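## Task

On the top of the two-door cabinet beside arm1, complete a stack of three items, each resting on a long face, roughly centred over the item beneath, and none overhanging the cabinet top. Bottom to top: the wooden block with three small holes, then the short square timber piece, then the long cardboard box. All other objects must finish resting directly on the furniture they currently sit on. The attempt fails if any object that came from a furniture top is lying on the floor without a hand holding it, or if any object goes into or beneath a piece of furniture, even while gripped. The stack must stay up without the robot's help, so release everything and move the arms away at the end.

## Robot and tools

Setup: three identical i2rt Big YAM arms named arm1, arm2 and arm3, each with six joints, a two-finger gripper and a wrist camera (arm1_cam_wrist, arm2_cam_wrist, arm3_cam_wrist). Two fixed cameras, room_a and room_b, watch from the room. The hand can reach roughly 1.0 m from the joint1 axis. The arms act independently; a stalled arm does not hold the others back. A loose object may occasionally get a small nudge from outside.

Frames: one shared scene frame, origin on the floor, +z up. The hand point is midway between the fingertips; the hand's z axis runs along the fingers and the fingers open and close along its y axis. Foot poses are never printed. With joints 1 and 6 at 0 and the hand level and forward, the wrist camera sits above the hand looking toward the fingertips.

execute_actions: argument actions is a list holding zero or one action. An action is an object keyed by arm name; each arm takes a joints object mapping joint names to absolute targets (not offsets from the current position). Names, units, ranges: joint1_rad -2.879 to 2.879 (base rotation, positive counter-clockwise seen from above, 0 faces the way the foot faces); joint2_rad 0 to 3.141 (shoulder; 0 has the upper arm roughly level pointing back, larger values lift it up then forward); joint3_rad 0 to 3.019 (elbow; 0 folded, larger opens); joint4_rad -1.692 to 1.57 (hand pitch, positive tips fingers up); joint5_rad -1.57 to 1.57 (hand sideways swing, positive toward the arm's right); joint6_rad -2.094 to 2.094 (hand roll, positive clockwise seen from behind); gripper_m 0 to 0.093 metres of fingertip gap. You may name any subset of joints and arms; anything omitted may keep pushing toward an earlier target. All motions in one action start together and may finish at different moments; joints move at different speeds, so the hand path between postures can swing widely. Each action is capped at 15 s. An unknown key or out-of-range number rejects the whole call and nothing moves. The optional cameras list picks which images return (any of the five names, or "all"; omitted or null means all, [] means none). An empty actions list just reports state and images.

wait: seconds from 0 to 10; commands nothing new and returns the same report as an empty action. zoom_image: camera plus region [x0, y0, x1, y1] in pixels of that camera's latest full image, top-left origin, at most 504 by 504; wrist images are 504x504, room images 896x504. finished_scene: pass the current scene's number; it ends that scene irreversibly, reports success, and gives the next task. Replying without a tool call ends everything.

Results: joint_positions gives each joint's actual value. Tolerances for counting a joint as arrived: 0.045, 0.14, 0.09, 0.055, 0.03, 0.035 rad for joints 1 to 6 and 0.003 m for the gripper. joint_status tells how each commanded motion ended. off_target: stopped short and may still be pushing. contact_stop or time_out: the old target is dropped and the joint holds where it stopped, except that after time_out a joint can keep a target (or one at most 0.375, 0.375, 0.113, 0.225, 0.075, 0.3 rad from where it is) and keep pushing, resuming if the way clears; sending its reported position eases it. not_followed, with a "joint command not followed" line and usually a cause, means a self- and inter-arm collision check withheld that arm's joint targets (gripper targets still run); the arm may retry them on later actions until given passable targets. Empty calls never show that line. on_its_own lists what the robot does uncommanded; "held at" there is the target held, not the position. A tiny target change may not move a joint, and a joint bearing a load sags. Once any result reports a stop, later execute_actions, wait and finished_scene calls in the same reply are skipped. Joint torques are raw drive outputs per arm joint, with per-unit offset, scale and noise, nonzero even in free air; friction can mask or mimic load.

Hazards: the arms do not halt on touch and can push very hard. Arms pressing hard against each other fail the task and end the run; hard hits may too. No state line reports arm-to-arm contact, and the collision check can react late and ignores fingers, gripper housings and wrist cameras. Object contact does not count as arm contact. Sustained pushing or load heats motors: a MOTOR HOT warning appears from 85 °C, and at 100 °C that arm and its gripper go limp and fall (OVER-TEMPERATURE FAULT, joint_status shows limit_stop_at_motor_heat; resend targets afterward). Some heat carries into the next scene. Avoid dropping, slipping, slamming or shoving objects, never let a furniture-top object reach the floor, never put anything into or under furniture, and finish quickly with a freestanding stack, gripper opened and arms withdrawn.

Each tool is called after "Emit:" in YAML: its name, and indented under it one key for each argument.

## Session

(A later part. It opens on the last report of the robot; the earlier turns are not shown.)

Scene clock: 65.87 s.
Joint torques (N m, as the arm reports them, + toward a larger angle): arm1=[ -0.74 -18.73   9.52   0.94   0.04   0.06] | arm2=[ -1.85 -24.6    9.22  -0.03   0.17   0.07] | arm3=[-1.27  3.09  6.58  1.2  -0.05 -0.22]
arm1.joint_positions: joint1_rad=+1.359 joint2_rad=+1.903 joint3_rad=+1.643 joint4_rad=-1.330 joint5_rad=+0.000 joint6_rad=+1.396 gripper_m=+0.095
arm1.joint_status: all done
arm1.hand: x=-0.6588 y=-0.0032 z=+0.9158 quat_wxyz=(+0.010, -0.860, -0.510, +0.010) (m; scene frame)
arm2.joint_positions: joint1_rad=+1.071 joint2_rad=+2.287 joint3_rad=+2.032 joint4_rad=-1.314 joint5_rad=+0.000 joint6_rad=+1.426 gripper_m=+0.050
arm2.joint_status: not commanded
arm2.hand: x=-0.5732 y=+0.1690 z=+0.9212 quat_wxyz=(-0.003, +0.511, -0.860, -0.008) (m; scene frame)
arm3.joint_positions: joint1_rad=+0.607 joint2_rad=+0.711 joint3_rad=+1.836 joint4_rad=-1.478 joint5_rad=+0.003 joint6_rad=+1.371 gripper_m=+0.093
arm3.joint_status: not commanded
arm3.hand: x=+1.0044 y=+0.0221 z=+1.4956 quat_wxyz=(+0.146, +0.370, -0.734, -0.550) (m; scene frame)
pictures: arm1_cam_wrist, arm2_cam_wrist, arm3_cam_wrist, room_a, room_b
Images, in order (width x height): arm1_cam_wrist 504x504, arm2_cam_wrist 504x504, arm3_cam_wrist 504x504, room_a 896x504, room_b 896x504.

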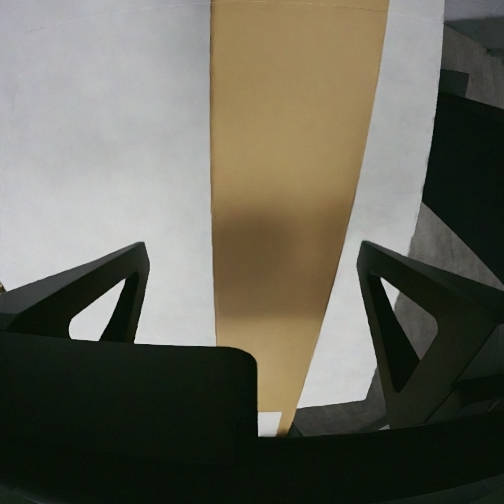

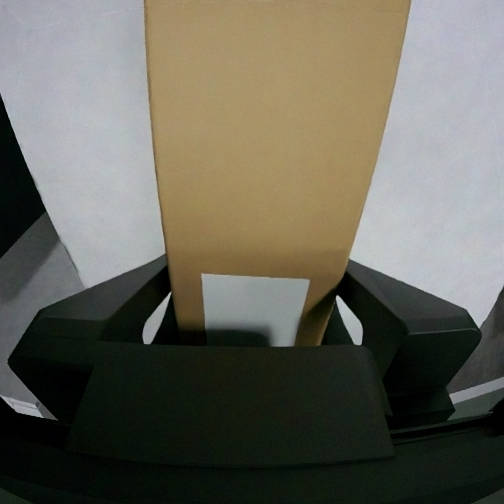

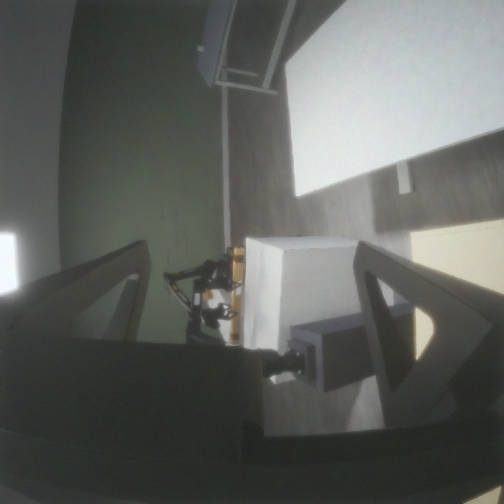

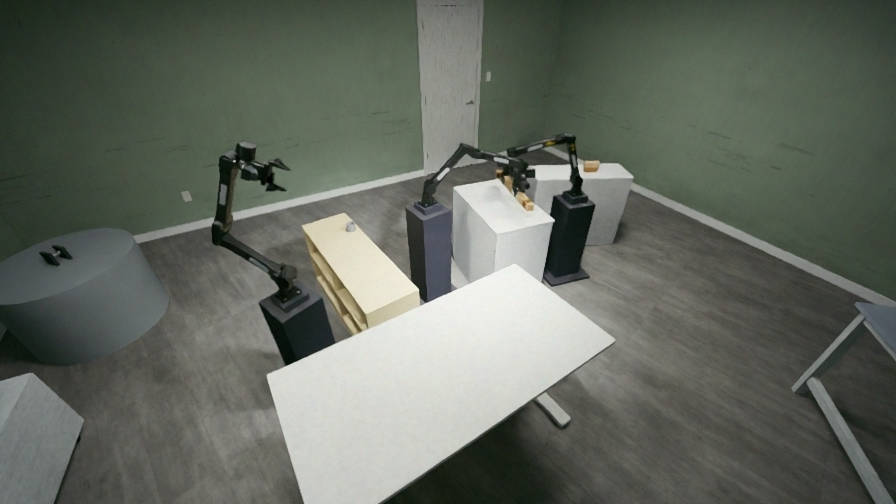

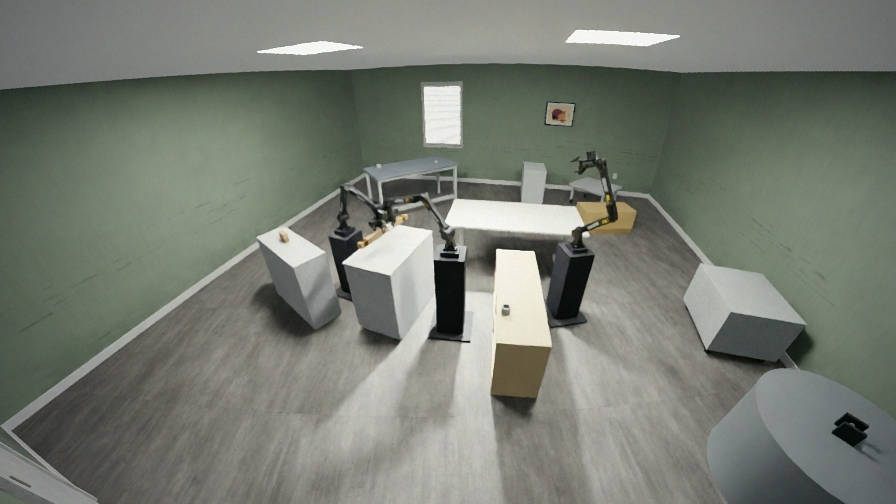

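Emit:
execute_actions:
  actions:
    - {"arm1":{"joints":{"gripper_m":0.025}}}
  cameras: ["arm1_cam_wrist"]

Emit:
execute_actions:
  actions:
    - {"arm2":{"joints":{"gripper_m":0.093}}}
  cameras: ["arm1_cam_wrist","arm2_cam_wrist","room_b"]

Scene clock: 67.87 s.
Joint torques (N m, as the arm reports them, + toward a larger angle): arm1=[ -0.7  -18.74   9.51   0.95  -0.06   0.06] | arm2=[ -1.7  -24.54   9.12   0.2    0.03   0.16] | arm3=[-1.26  3.07  6.6   1.21 -0.04 -0.22]
arm1.joint_positions: joint1_rad=+1.358 joint2_rad=+1.903 joint3_rad=+1.643 joint4_rad=-1.330 joint5_rad=+0.002 joint6_rad=+1.396 gripper_m=+0.050
arm1.joint_status: gripper_m off_target (ended at +0.050, target +0.025)
arm1.hand: x=-0.6594 y=-0.0036 z=+0.9159 quat_wxyz=(+0.010, -0.860, -0.510, +0.011) (m; scene frame)
arm2.joint_positions: joint1_rad=+1.071 joint2_rad=+2.287 joint3_rad=+2.032 joint4_rad=-1.318 joint5_rad=+0.002 joint6_rad=+1.417 gripper_m=+0.049
arm2.joint_status: not commanded
arm2.hand: x=-0.5720 y=+0.1687 z=+0.9212 quat_wxyz=(-0.005, +0.514, -0.858, -0.006) (m; scene frame)
arm3.joint_positions: joint1_rad=+0.607 joint2_rad=+0.711 joint3_rad=+1.836 joint4_rad=-1.478 joint5_rad=+0.003 joint6_rad=+1.371 gripper_m=+0.093
arm3.joint_status: not commanded
arm3.hand: x=+1.0044 y=+0.0221 z=+1.4956 quat_wxyz=(+0.146, +0.370, -0.734, -0.550) (m; scene frame)
pictures: arm1_cam_wrist
Images, in order (width x height): arm1_cam_wrist 504x504.

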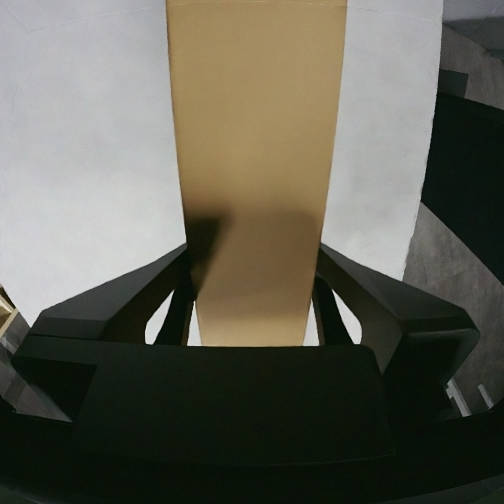

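Scene clock: 68.53 s.
Joint torques (N m, as the arm reports them, + toward a larger angle): arm1=[ -0.59 -18.97   9.52   0.9   -0.06   0.05] | arm2=[ -1.65 -24.14   9.35   0.1    0.06   0.07] | arm3=[-1.23  3.07  6.58  1.2  -0.05 -0.22]
arm1.joint_positions: joint1_rad=+1.358 joint2_rad=+1.903 joint3_rad=+1.643 joint4_rad=-1.329 joint5_rad=+0.002 joint6_rad=+1.397 gripper_m=+0.050
arm1.joint_status: not commanded
arm1.hand: x=-0.6591 y=-0.0039 z=+0.9158 quat_wxyz=(+0.009, -0.860, -0.510, +0.011) (m; scene frame)
arm2.joint_positions: joint1_rad=+1.071 joint2_rad=+2.287 joint3_rad=+2.032 joint4_rad=-1.318 joint5_rad=+0.002 joint6_rad=+1.426 gripper_m=+0.093
arm2.joint_status: all done
arm2.hand: x=-0.5720 y=+0.1687 z=+0.9212 quat_wxyz=(-0.005, +0.511, -0.860, -0.006) (m; scene frame)
arm3.joint_positions: joint1_rad=+0.607 joint2_rad=+0.711 joint3_rad=+1.836 joint4_rad=-1.478 joint5_rad=+0.003 joint6_rad=+1.371 gripper_m=+0.093
arm3.joint_status: not commanded
arm3.hand: x=+1.0044 y=+0.0221 z=+1.4956 quat_wxyz=(+0.146, +0.370, -0.734, -0.550) (m; scene frame)
pictures: arm1_cam_wrist, arm2_cam_wrist, room_b
Images, in order (width x height): arm1_cam_wrist 504x504, arm2_cam_wrist 504x504, room_b 896x504.

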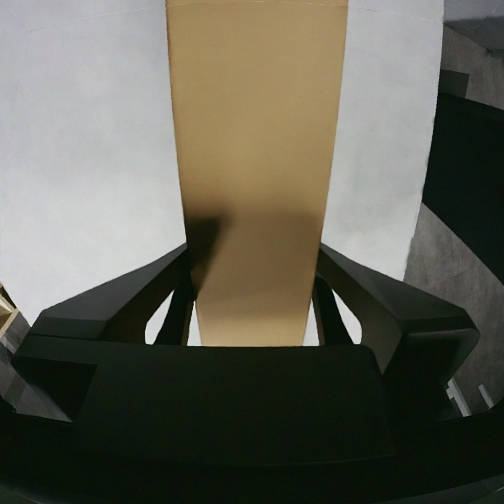

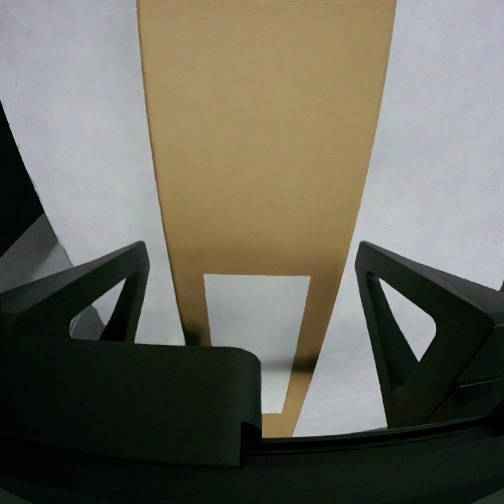

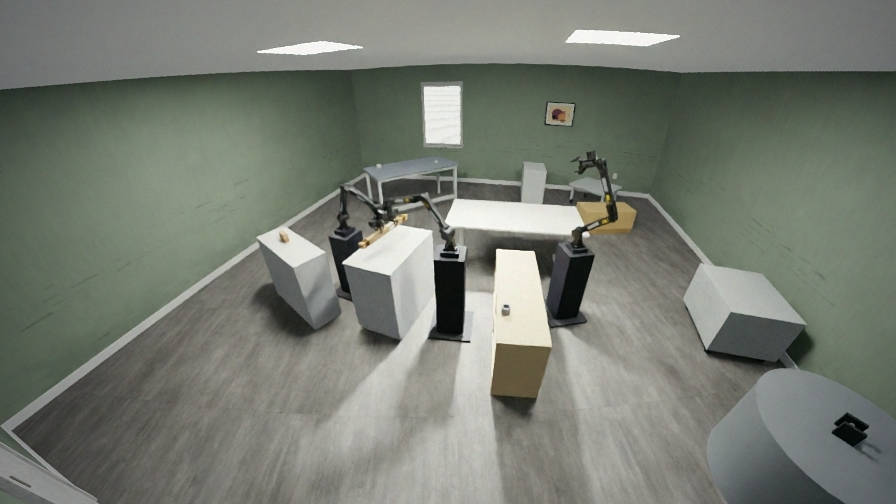

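Emit:
execute_actions:
  actions:
    - {"arm2":{"joints":{"joint2_rad":1.9}}}
  cameras: ["room_b","room_a"]

Scene clock: 72.90 s.
Joint torques (N m, as the arm reports them, + toward a larger angle): arm1=[ -0.69 -18.92   9.51   0.91  -0.06   0.05] | arm2=[ -1.6  -18.57   9.22   0.94   0.06   0.06] | arm3=[-1.25  3.02  6.59  1.22 -0.05 -0.22]
arm1.joint_positions: joint1_rad=+1.358 joint2_rad=+1.903 joint3_rad=+1.643 joint4_rad=-1.329 joint5_rad=+0.002 joint6_rad=+1.397 gripper_m=+0.050
arm1.joint_status: not commanded
arm1.hand: x=-0.6591 y=-0.0039 z=+0.9158 quat_wxyz=(+0.009, -0.860, -0.510, +0.011) (m; scene frame)
arm2.joint_positions: joint1_rad=+1.071 joint2_rad=+1.891 joint3_rad=+2.046 joint4_rad=-1.318 joint5_rad=+0.002 joint6_rad=+1.426 gripper_m=+0.093
arm2.joint_status: all done
arm2.hand: x=-0.5633 y=+0.1586 z=+1.1932 quat_wxyz=(+0.073, +0.500, -0.841, -0.194) (m; scene frame)
arm3.joint_positions: joint1_rad=+0.607 joint2_rad=+0.711 joint3_rad=+1.836 joint4_rad=-1.478 joint5_rad=+0.003 joint6_rad=+1.371 gripper_m=+0.093
arm3.joint_status: not commanded
arm3.hand: x=+1.0044 y=+0.0221 z=+1.4956 quat_wxyz=(+0.146, +0.370, -0.734, -0.550) (m; scene frame)
pictures: room_a, room_b
Images, in order (width x height): room_a 896x504, room_b 896x504.

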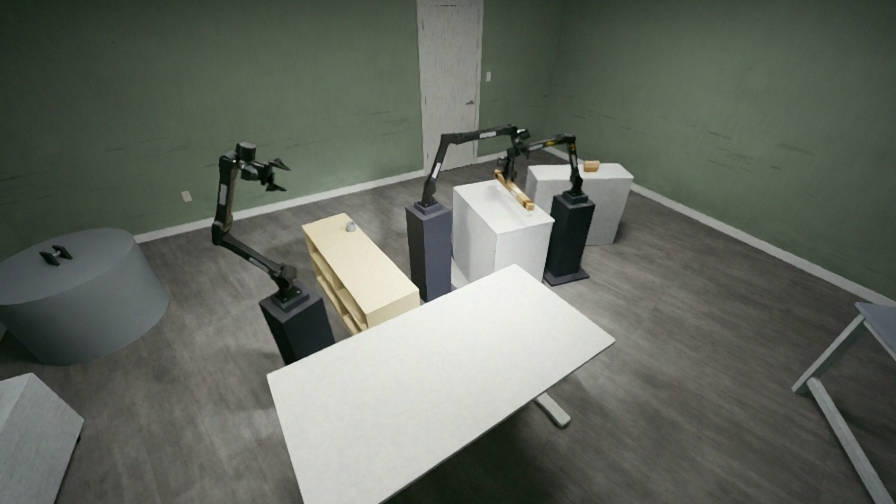

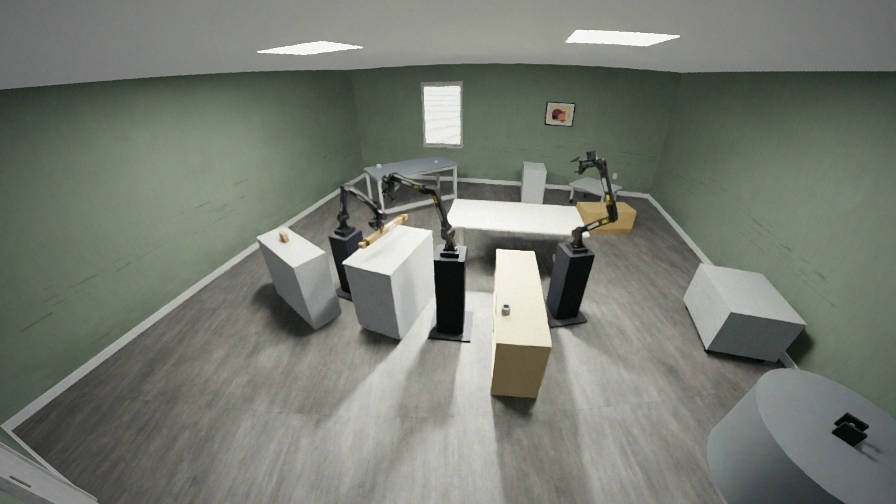

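Emit:
execute_actions:
  actions:
    - {"arm1":{"joints":{"joint1_rad":-0.968,"joint3_rad":1.87,"joint4_rad":-1.52,"joint6_rad":0.84}},"arm2":{"joints":{"joint1_rad":0.4,"joint2_rad":1.2}}}
  cameras: ["arm1_cam_wrist","room_b","room_a"]

Scene clock: 80.60 s.
Joint torques (N m, as the arm reports them, + toward a larger angle): arm1=[  0.24 -19.21  12.55   0.19  -0.07  -0.22] | arm2=[-2.11 -6.74  6.45  1.95  0.02  0.  ] | arm3=[-1.23  3.09  6.6   1.21 -0.05 -0.22]
arm1.joint_positions: joint1_rad=-0.974 joint2_rad=+1.904 joint3_rad=+1.833 joint4_rad=-1.512 joint5_rad=+0.001 joint6_rad=+0.857 gripper_m=+0.050
arm1.joint_status: all done
arm1.hand: x=-1.6884 y=+0.2785 z=+0.9978 quat_wxyz=(-0.001, -0.935, +0.354, +0.000) (m; scene frame)
arm2.joint_positions: joint1_rad=+0.402 joint2_rad=+1.210 joint3_rad=+2.061 joint4_rad=-1.318 joint5_rad=+0.002 joint6_rad=+1.426 gripper_m=+0.093
arm2.joint_status: all done
arm2.hand: x=-0.1263 y=+0.1535 z=+1.5764 quat_wxyz=(+0.028, +0.170, -0.831, -0.529) (m; scene frame)
arm3.joint_positions: joint1_rad=+0.607 joint2_rad=+0.711 joint3_rad=+1.836 joint4_rad=-1.478 joint5_rad=+0.003 joint6_rad=+1.371 gripper_m=+0.093
arm3.joint_status: not commanded
arm3.hand: x=+1.0044 y=+0.0221 z=+1.4956 quat_wxyz=(+0.146, +0.370, -0.734, -0.550) (m; scene frame)
pictures: arm1_cam_wrist, room_a, room_b
Images, in order (width x height): arm1_cam_wrist 504x504, room_a 896x504, room_b 896x504.

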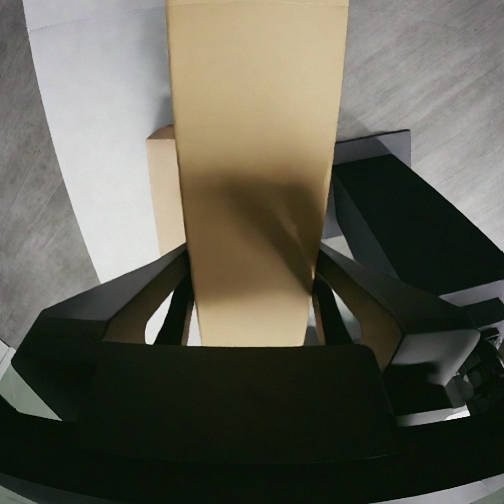

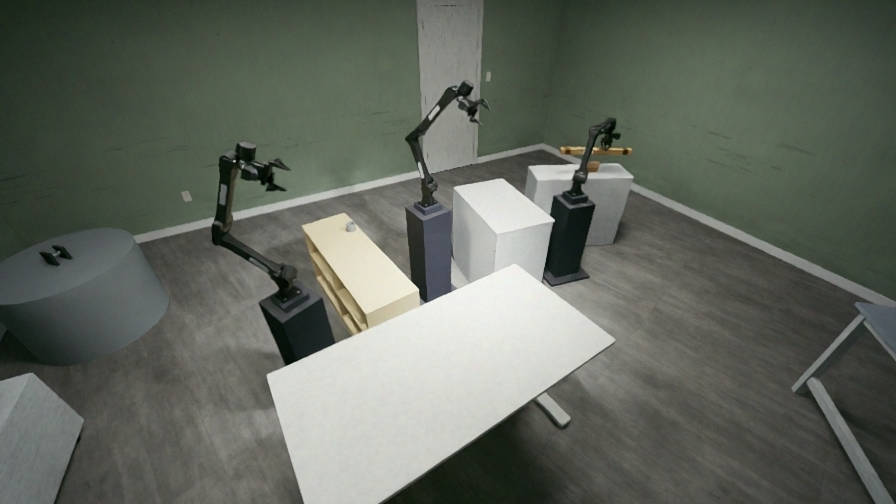

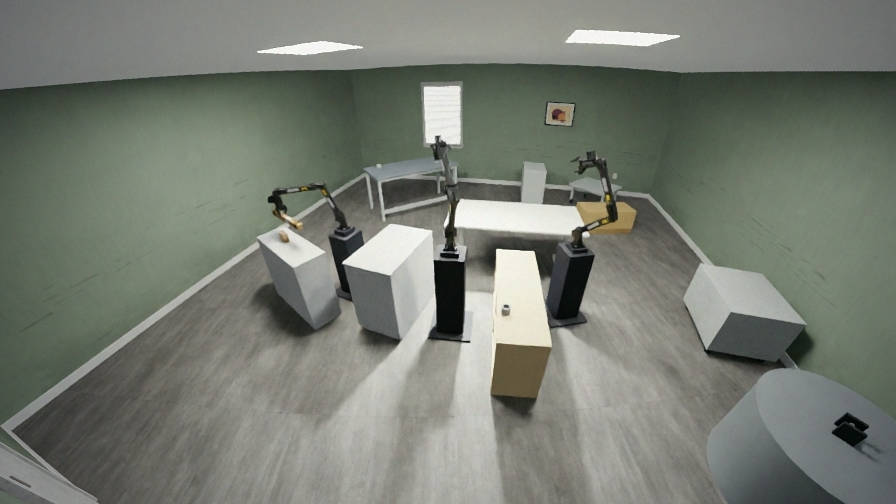

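Emit:
zoom_image:
  camera: "room_a"
  region: [510, 100, 670, 200]

Region (510, 100, 670, 200) of room_a's 896x504 image, scaled by 3.150, with more detail than that image has; it fills the top 315 rows of this view, and the rest is white.

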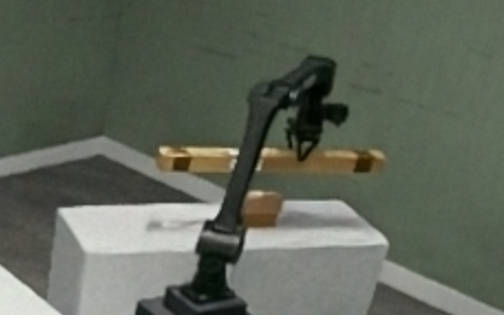

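Emit:
execute_actions:
  actions:
    - {"arm1":{"joints":{"joint1_rad":-0.925,"joint2_rad":2.13,"joint3_rad":2.105,"joint4_rad":-1.51,"joint6_rad":0.885}}}
  cameras: ["arm1_cam_wrist","room_b","room_a"]

Scene clock: 83.17 s.
Joint torques (N m, as the arm reports them, + toward a larger angle): arm1=[ -0.55 -23.01  14.42   0.57  -0.07   0.06] | arm2=[-1.99 -6.76  6.39  1.96  0.    0.  ] | arm3=[-1.23  3.05  6.6   1.2  -0.05 -0.22]
arm1.joint_positions: joint1_rad=-0.922 joint2_rad=+2.156 joint3_rad=+2.046 joint4_rad=-1.511 joint5_rad=+0.001 joint6_rad=+0.868 gripper_m=+0.050
arm1.joint_status: all done
arm1.hand: x=-1.7500 y=+0.2352 z=+0.9263 quat_wxyz=(+0.009, -0.942, +0.334, -0.017) (m; scene frame)
arm2.joint_positions: joint1_rad=+0.402 joint2_rad=+1.210 joint3_rad=+2.061 joint4_rad=-1.318 joint5_rad=+0.002 joint6_rad=+1.426 gripper_m=+0.093
arm2.joint_status: not commanded
arm2.hand: x=-0.1263 y=+0.1535 z=+1.5764 quat_wxyz=(+0.028, +0.170, -0.831, -0.529) (m; scene frame)
arm3.joint_positions: joint1_rad=+0.607 joint2_rad=+0.711 joint3_rad=+1.836 joint4_rad=-1.478 joint5_rad=+0.003 joint6_rad=+1.371 gripper_m=+0.093
arm3.joint_status: not commanded
arm3.hand: x=+1.0044 y=+0.0221 z=+1.4956 quat_wxyz=(+0.146, +0.370, -0.734, -0.550) (m; scene frame)
pictures: arm1_cam_wrist, room_a, room_b
Images, in order (width x height): arm1_cam_wrist 504x504, room_a 896x504, room_b 896x504.

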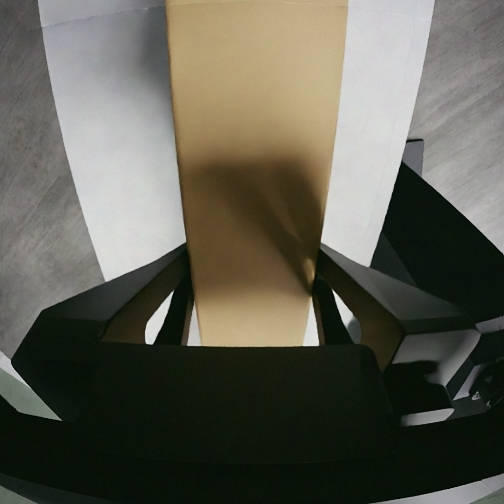

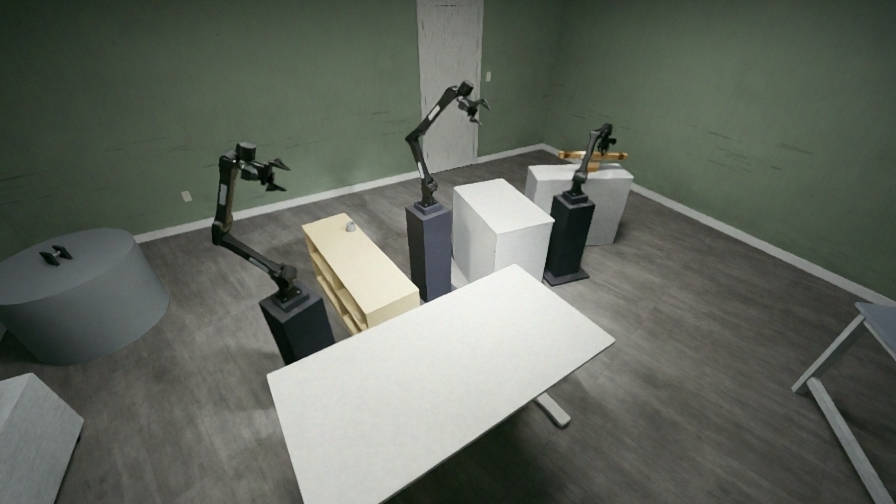

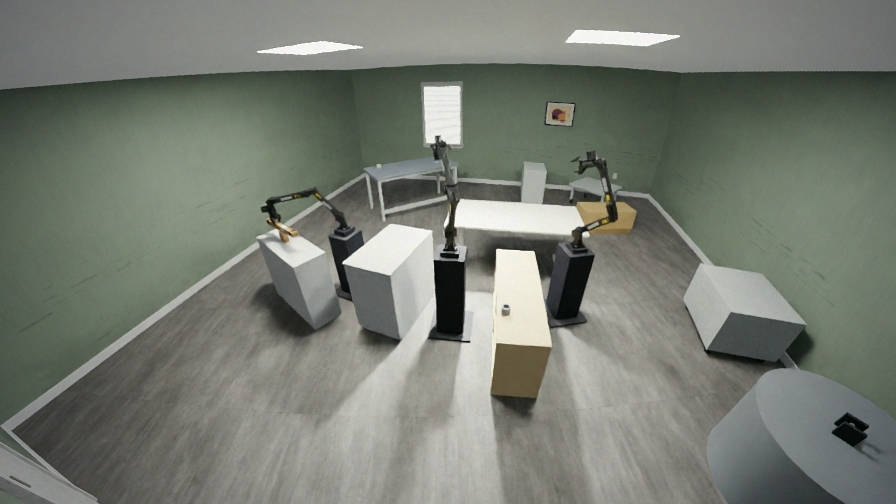

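Emit:
zoom_image:
  camera: "room_a"
  region: [510, 110, 670, 210]

Emit:
zoom_image:
  camera: "room_b"
  region: [230, 170, 370, 270]

Region (510, 110, 670, 210) of room_a's 896x504 image, scaled by 3.150, with more detail than that image has; it fills the top 315 rows of this view, and the rest is white.

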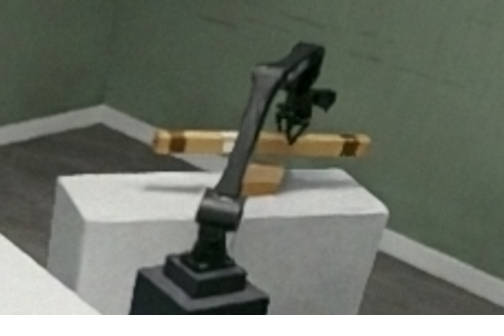

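Region (230, 170, 370, 270) of room_b's 896x504 image, scaled by 3.600, with more detail than that image has; it fills the top 360 rows of this view, and the rest is white.

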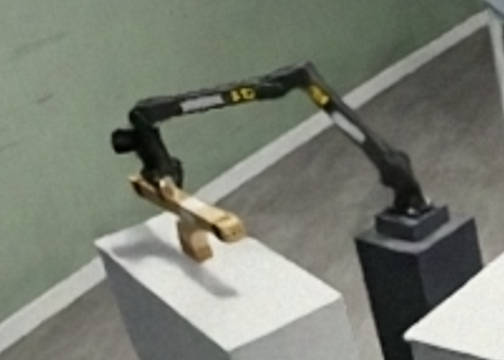

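Emit:
execute_actions:
  actions:
    - {"arm1":{"joints":{"joint3_rad":2.0,"joint4_rad":-1.39}}}
  cameras: ["room_b","room_a"]

Emit:
zoom_image:
  camera: "room_a"
  region: [530, 120, 650, 190]

Scene clock: 85.80 s.
Joint torques (N m, as the arm reports them, + toward a larger angle): arm1=[ -0.48 -22.45   9.42   1.1   -0.07   0.06] | arm2=[-2.16 -6.89  6.32  1.93 -0.01  0.  ] | arm3=[-1.22  3.03  6.59  1.22 -0.05 -0.22]
arm1.joint_positions: joint1_rad=-0.922 joint2_rad=+2.151 joint3_rad=+1.998 joint4_rad=-1.399 joint5_rad=+0.001 joint6_rad=+0.868 gripper_m=+0.050
arm1.joint_status: all done
arm1.hand: x=-1.7636 y=+0.2326 z=+0.9115 quat_wxyz=(-0.009, -0.942, +0.334, +0.013) (m; scene frame)
arm2.joint_positions: joint1_rad=+0.402 joint2_rad=+1.210 joint3_rad=+2.061 joint4_rad=-1.318 joint5_rad=+0.002 joint6_rad=+1.426 gripper_m=+0.093
arm2.joint_status: not commanded
arm2.hand: x=-0.1263 y=+0.1535 z=+1.5764 quat_wxyz=(+0.028, +0.170, -0.831, -0.529) (m; scene frame)
arm3.joint_positions: joint1_rad=+0.607 joint2_rad=+0.711 joint3_rad=+1.836 joint4_rad=-1.478 joint5_rad=+0.003 joint6_rad=+1.371 gripper_m=+0.093
arm3.joint_status: not commanded
arm3.hand: x=+1.0044 y=+0.0221 z=+1.4956 quat_wxyz=(+0.146, +0.370, -0.734, -0.550) (m; scene frame)
pictures: room_a, room_b
Images, in order (width x height): room_a 896x504, room_b 896x504.

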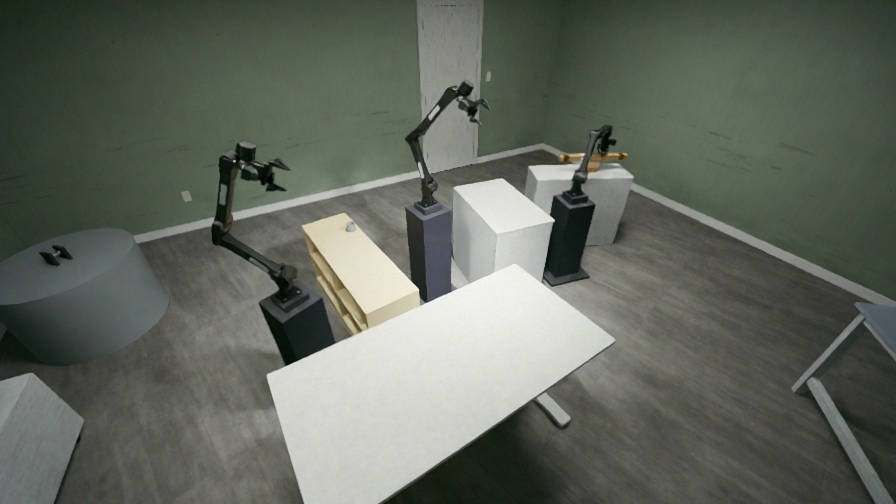

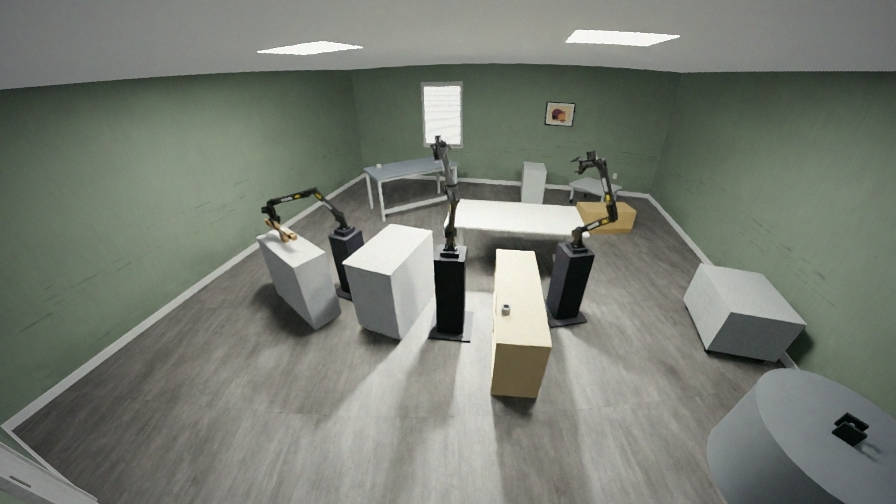

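Region (530, 120, 650, 190) of room_a's 896x504 image, scaled by 4.200, with more detail than that image has; it fills the top 294 rows of this view, and the rest is white.

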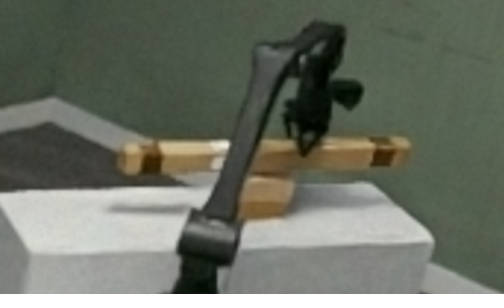

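Emit:
execute_actions:
  actions:
    - {"arm1":{"joints":{"joint3_rad":1.92,"joint4_rad":-1.34}}}
  cameras: ["room_b","room_a"]

Emit:
zoom_image:
  camera: "room_a"
  region: [530, 120, 650, 190]

Emit:
zoom_image:
  camera: "room_b"
  region: [240, 190, 340, 260]

Scene clock: 87.33 s.
Joint torques (N m, as the arm reports them, + toward a larger angle): arm1=[ -0.64 -21.65   8.04   1.    -0.13   0.04] | arm2=[-1.73 -7.07  6.42  1.89 -0.01  0.01] | arm3=[-1.26  3.02  6.57  1.23 -0.05 -0.22]
arm1.joint_positions: joint1_rad=-0.923 joint2_rad=+2.139 joint3_rad=+1.932 joint4_rad=-1.347 joint5_rad=+0.003 joint6_rad=+0.871 gripper_m=+0.050
arm1.joint_status: all done
arm1.hand: x=-1.7565 y=+0.2345 z=+0.8945 quat_wxyz=(-0.008, -0.942, +0.336, +0.013) (m; scene frame)
arm2.joint_positions: joint1_rad=+0.402 joint2_rad=+1.210 joint3_rad=+2.061 joint4_rad=-1.318 joint5_rad=+0.002 joint6_rad=+1.426 gripper_m=+0.093
arm2.joint_status: not commanded
arm2.hand: x=-0.1263 y=+0.1535 z=+1.5764 quat_wxyz=(+0.028, +0.170, -0.831, -0.529) (m; scene frame)
arm3.joint_positions: joint1_rad=+0.607 joint2_rad=+0.711 joint3_rad=+1.836 joint4_rad=-1.478 joint5_rad=+0.003 joint6_rad=+1.371 gripper_m=+0.093
arm3.joint_status: not commanded
arm3.hand: x=+1.0044 y=+0.0221 z=+1.4956 quat_wxyz=(+0.146, +0.370, -0.734, -0.550) (m; scene frame)
pictures: room_a, room_b
Images, in order (width x height): room_a 896x504, room_b 896x504.

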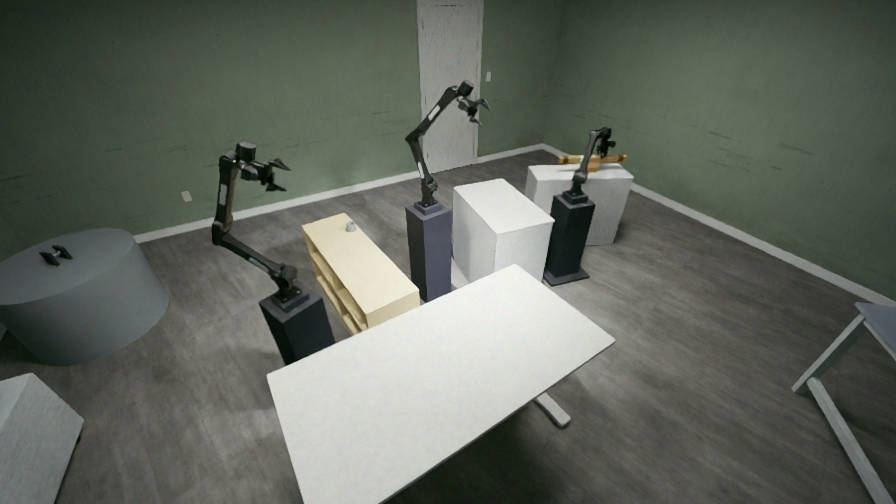

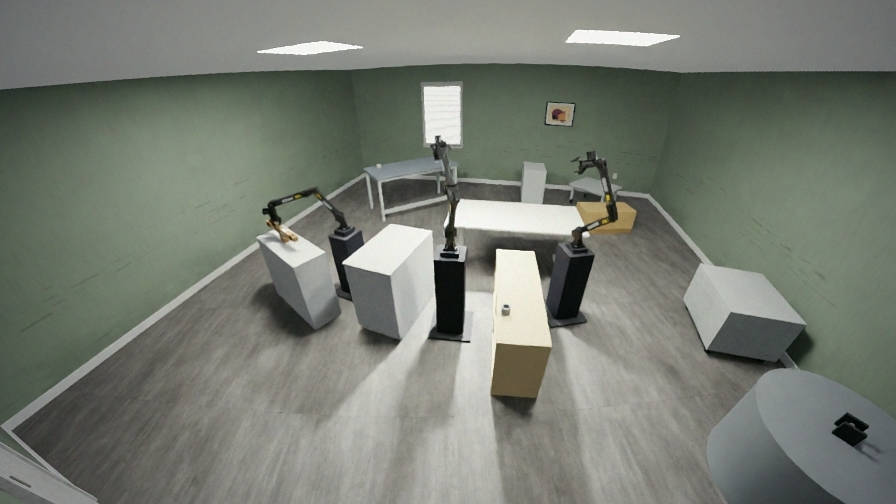

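Region (530, 120, 650, 190) of room_a's 896x504 image, scaled by 4.200, with more detail than that image has; it fills the top 294 rows of this view, and the rest is white.

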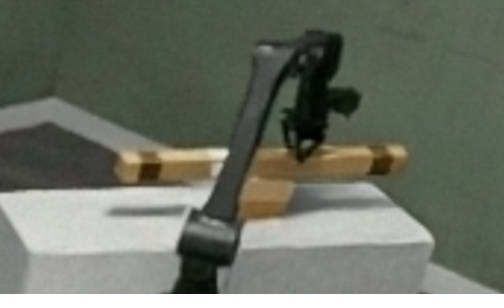

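Region (240, 190, 340, 260) of room_b's 896x504 image, scaled by 5.040, with more detail than that image has; it fills the top 353 rows of this view, and the rest is white.

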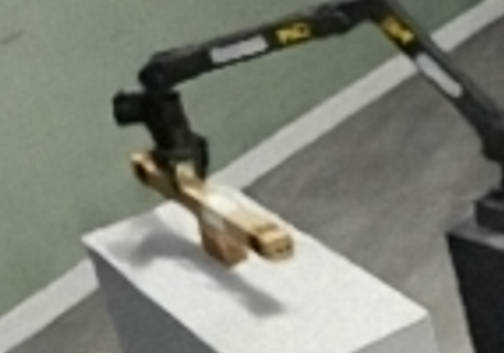

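Emit:
execute_actions:
  actions:
    - {"arm1":{"joints":{"joint3_rad":1.885}}}
  cameras: ["room_b","room_a"]

Emit:
zoom_image:
  camera: "room_a"
  region: [530, 120, 650, 190]

Scene clock: 88.63 s.
Joint torques (N m, as the arm reports them, + toward a larger angle): arm1=[ -0.46 -19.8    7.28   0.7   -0.13   0.04] | arm2=[-1.79 -6.88  6.39  1.86  0.    0.  ] | arm3=[-1.22  3.06  6.58  1.2  -0.05 -0.22]
arm1.joint_positions: joint1_rad=-0.923 joint2_rad=+2.124 joint3_rad=+1.906 joint4_rad=-1.341 joint5_rad=+0.003 joint6_rad=+0.871 gripper_m=+0.050
arm1.joint_status: all done
arm1.hand: x=-1.7500 y=+0.2358 z=+0.8937 quat_wxyz=(-0.006, -0.942, +0.336, +0.010) (m; scene frame)
arm2.joint_positions: joint1_rad=+0.402 joint2_rad=+1.210 joint3_rad=+2.061 joint4_rad=-1.318 joint5_rad=+0.002 joint6_rad=+1.426 gripper_m=+0.093
arm2.joint_status: not commanded
arm2.hand: x=-0.1263 y=+0.1535 z=+1.5764 quat_wxyz=(+0.028, +0.170, -0.831, -0.529) (m; scene frame)
arm3.joint_positions: joint1_rad=+0.607 joint2_rad=+0.711 joint3_rad=+1.836 joint4_rad=-1.478 joint5_rad=+0.003 joint6_rad=+1.371 gripper_m=+0.093
arm3.joint_status: not commanded
arm3.hand: x=+1.0044 y=+0.0221 z=+1.4956 quat_wxyz=(+0.146, +0.370, -0.734, -0.550) (m; scene frame)
pictures: room_a, room_b
Images, in order (width x height): room_a 896x504, room_b 896x504.

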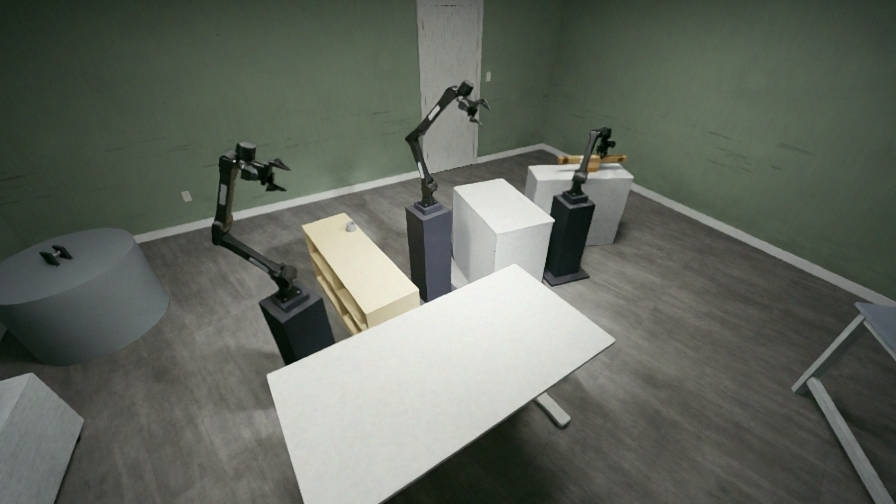

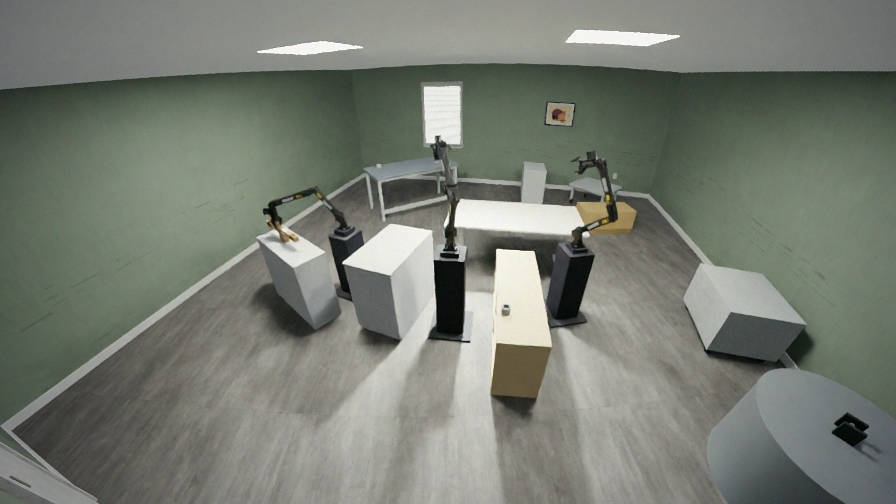

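Region (530, 120, 650, 190) of room_a's 896x504 image, scaled by 4.200, with more detail than that image has; it fills the top 294 rows of this view, and the rest is white.

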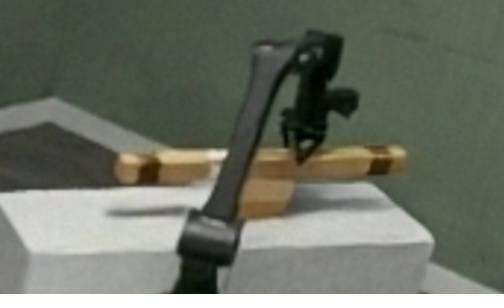

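Emit:
execute_actions:
  actions:
    - {"arm1":{"joints":{"gripper_m":0.093}}}
  cameras: ["arm1_cam_wrist","room_a"]

Emit:
zoom_image:
  camera: "room_a"
  region: [530, 120, 650, 190]

Scene clock: 89.57 s.
Joint torques (N m, as the arm reports them, + toward a larger angle): arm1=[ -0.46 -19.59   8.93   0.65  -0.13   0.04] | arm2=[-2.18 -6.66  6.31  1.9  -0.01  0.01] | arm3=[-1.23  3.04  6.58  1.21 -0.04 -0.22]
arm1.joint_positions: joint1_rad=-0.923 joint2_rad=+2.127 joint3_rad=+1.887 joint4_rad=-1.341 joint5_rad=+0.003 joint6_rad=+0.871 gripper_m=+0.093
arm1.joint_status: all done
arm1.hand: x=-1.7439 y=+0.2369 z=+0.8848 quat_wxyz=(-0.001, -0.942, +0.336, +0.001) (m; scene frame)
arm2.joint_positions: joint1_rad=+0.402 joint2_rad=+1.210 joint3_rad=+2.061 joint4_rad=-1.318 joint5_rad=+0.002 joint6_rad=+1.426 gripper_m=+0.093
arm2.joint_status: not commanded
arm2.hand: x=-0.1263 y=+0.1535 z=+1.5764 quat_wxyz=(+0.028, +0.170, -0.831, -0.529) (m; scene frame)
arm3.joint_positions: joint1_rad=+0.607 joint2_rad=+0.711 joint3_rad=+1.836 joint4_rad=-1.478 joint5_rad=+0.003 joint6_rad=+1.371 gripper_m=+0.093
arm3.joint_status: not commanded
arm3.hand: x=+1.0044 y=+0.0221 z=+1.4956 quat_wxyz=(+0.146, +0.370, -0.734, -0.550) (m; scene frame)
pictures: arm1_cam_wrist, room_a
Images, in order (width x height): arm1_cam_wrist 504x504, room_a 896x504.

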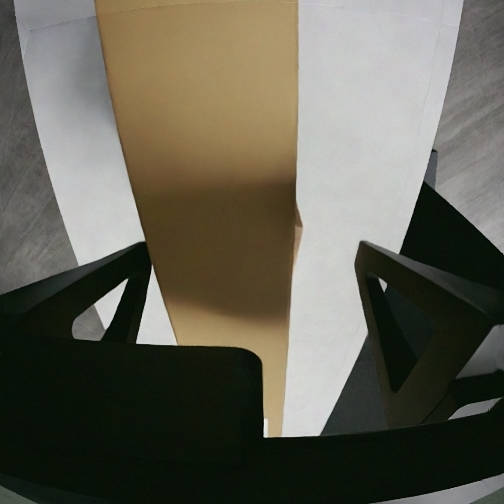

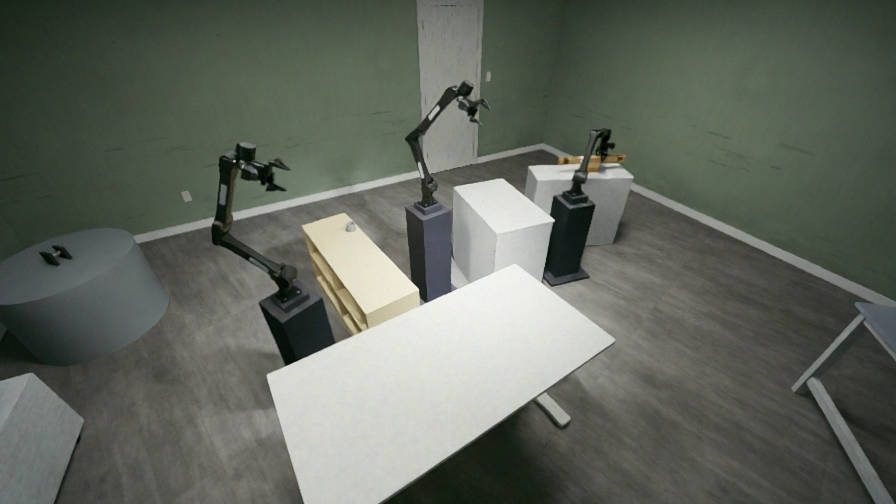

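Region (530, 120, 650, 190) of room_a's 896x504 image, scaled by 4.200, with more detail than that image has; it fills the top 294 rows of this view, and the rest is white.

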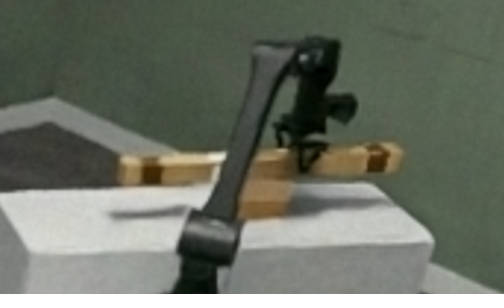

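Emit:
execute_actions:
  actions:
    - {"arm1":{"joints":{"gripper_m":0.046}}}
  cameras: ["arm1_cam_wrist"]

Emit:
execute_actions:
  actions:
    - {"arm1":{"joints":{"gripper_m":0.093}}}
  cameras: ["arm1_cam_wrist","room_a"]

Scene clock: 91.60 s.
Joint torques (N m, as the arm reports them, + toward a larger angle): arm1=[ -0.49 -20.1    8.86   0.63  -0.09   0.04] | arm2=[-1.94 -7.14  6.4   1.92 -0.01  0.01] | arm3=[-1.24  3.05  6.57  1.2  -0.05 -0.22]
arm1.joint_positions: joint1_rad=-0.923 joint2_rad=+2.127 joint3_rad=+1.887 joint4_rad=-1.341 joint5_rad=+0.002 joint6_rad=+0.871 gripper_m=+0.050
arm1.joint_status: gripper_m off_target (ended at +0.050, target +0.046)
arm1.hand: x=-1.7440 y=+0.2367 z=+0.8848 quat_wxyz=(-0.001, -0.942, +0.336, +0.001) (m; scene frame)
arm2.joint_positions: joint1_rad=+0.402 joint2_rad=+1.210 joint3_rad=+2.061 joint4_rad=-1.318 joint5_rad=+0.002 joint6_rad=+1.426 gripper_m=+0.093
arm2.joint_status: not commanded
arm2.hand: x=-0.1263 y=+0.1535 z=+1.5764 quat_wxyz=(+0.028, +0.170, -0.831, -0.529) (m; scene frame)
arm3.joint_positions: joint1_rad=+0.607 joint2_rad=+0.711 joint3_rad=+1.836 joint4_rad=-1.478 joint5_rad=+0.003 joint6_rad=+1.371 gripper_m=+0.093
arm3.joint_status: not commanded
arm3.hand: x=+1.0044 y=+0.0221 z=+1.4956 quat_wxyz=(+0.146, +0.370, -0.734, -0.550) (m; scene frame)
pictures: arm1_cam_wrist
Images, in order (width x height): arm1_cam_wrist 504x504.

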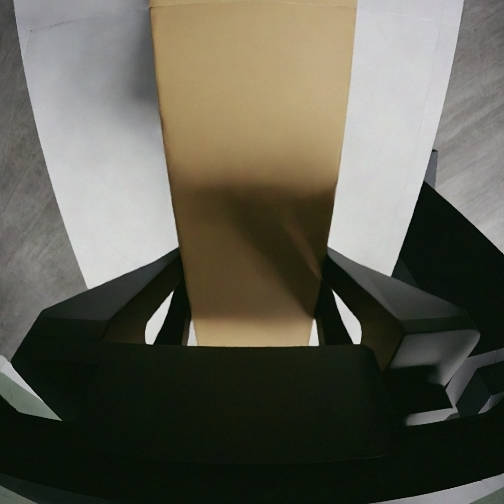

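Scene clock: 92.20 s.
Joint torques (N m, as the arm reports them, + toward a larger angle): arm1=[ -0.52 -20.14   8.87   0.64  -0.09   0.03] | arm2=[-2.09 -6.98  6.42  1.92 -0.01  0.01] | arm3=[-1.22  3.04  6.59  1.22 -0.04 -0.22]
arm1.joint_positions: joint1_rad=-0.923 joint2_rad=+2.127 joint3_rad=+1.887 joint4_rad=-1.341 joint5_rad=+0.002 joint6_rad=+0.871 gripper_m=+0.093
arm1.joint_status: all done
arm1.hand: x=-1.7440 y=+0.2367 z=+0.8848 quat_wxyz=(-0.001, -0.942, +0.336, +0.001) (m; scene frame)
arm2.joint_positions: joint1_rad=+0.402 joint2_rad=+1.210 joint3_rad=+2.061 joint4_rad=-1.318 joint5_rad=+0.002 joint6_rad=+1.426 gripper_m=+0.093
arm2.joint_status: not commanded
arm2.hand: x=-0.1263 y=+0.1535 z=+1.5764 quat_wxyz=(+0.028, +0.170, -0.831, -0.529) (m; scene frame)
arm3.joint_positions: joint1_rad=+0.607 joint2_rad=+0.711 joint3_rad=+1.836 joint4_rad=-1.478 joint5_rad=+0.003 joint6_rad=+1.371 gripper_m=+0.093
arm3.joint_status: not commanded
arm3.hand: x=+1.0044 y=+0.0221 z=+1.4956 quat_wxyz=(+0.146, +0.370, -0.734, -0.550) (m; scene frame)
pictures: arm1_cam_wrist, room_a
Images, in order (width x height): arm1_cam_wrist 504x504, room_a 896x504.

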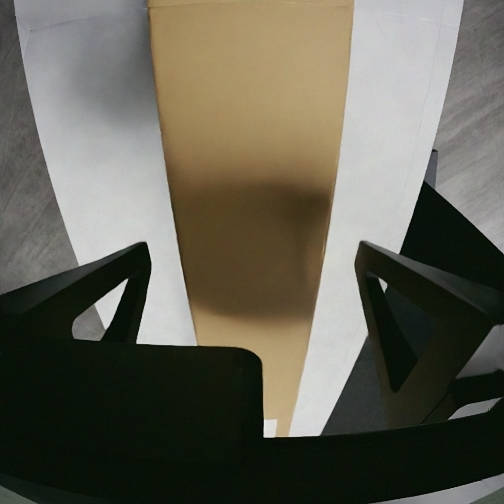

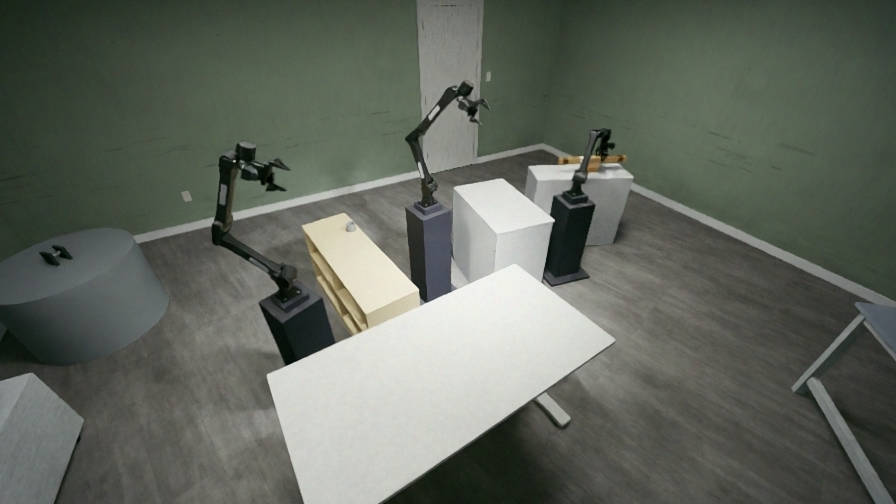

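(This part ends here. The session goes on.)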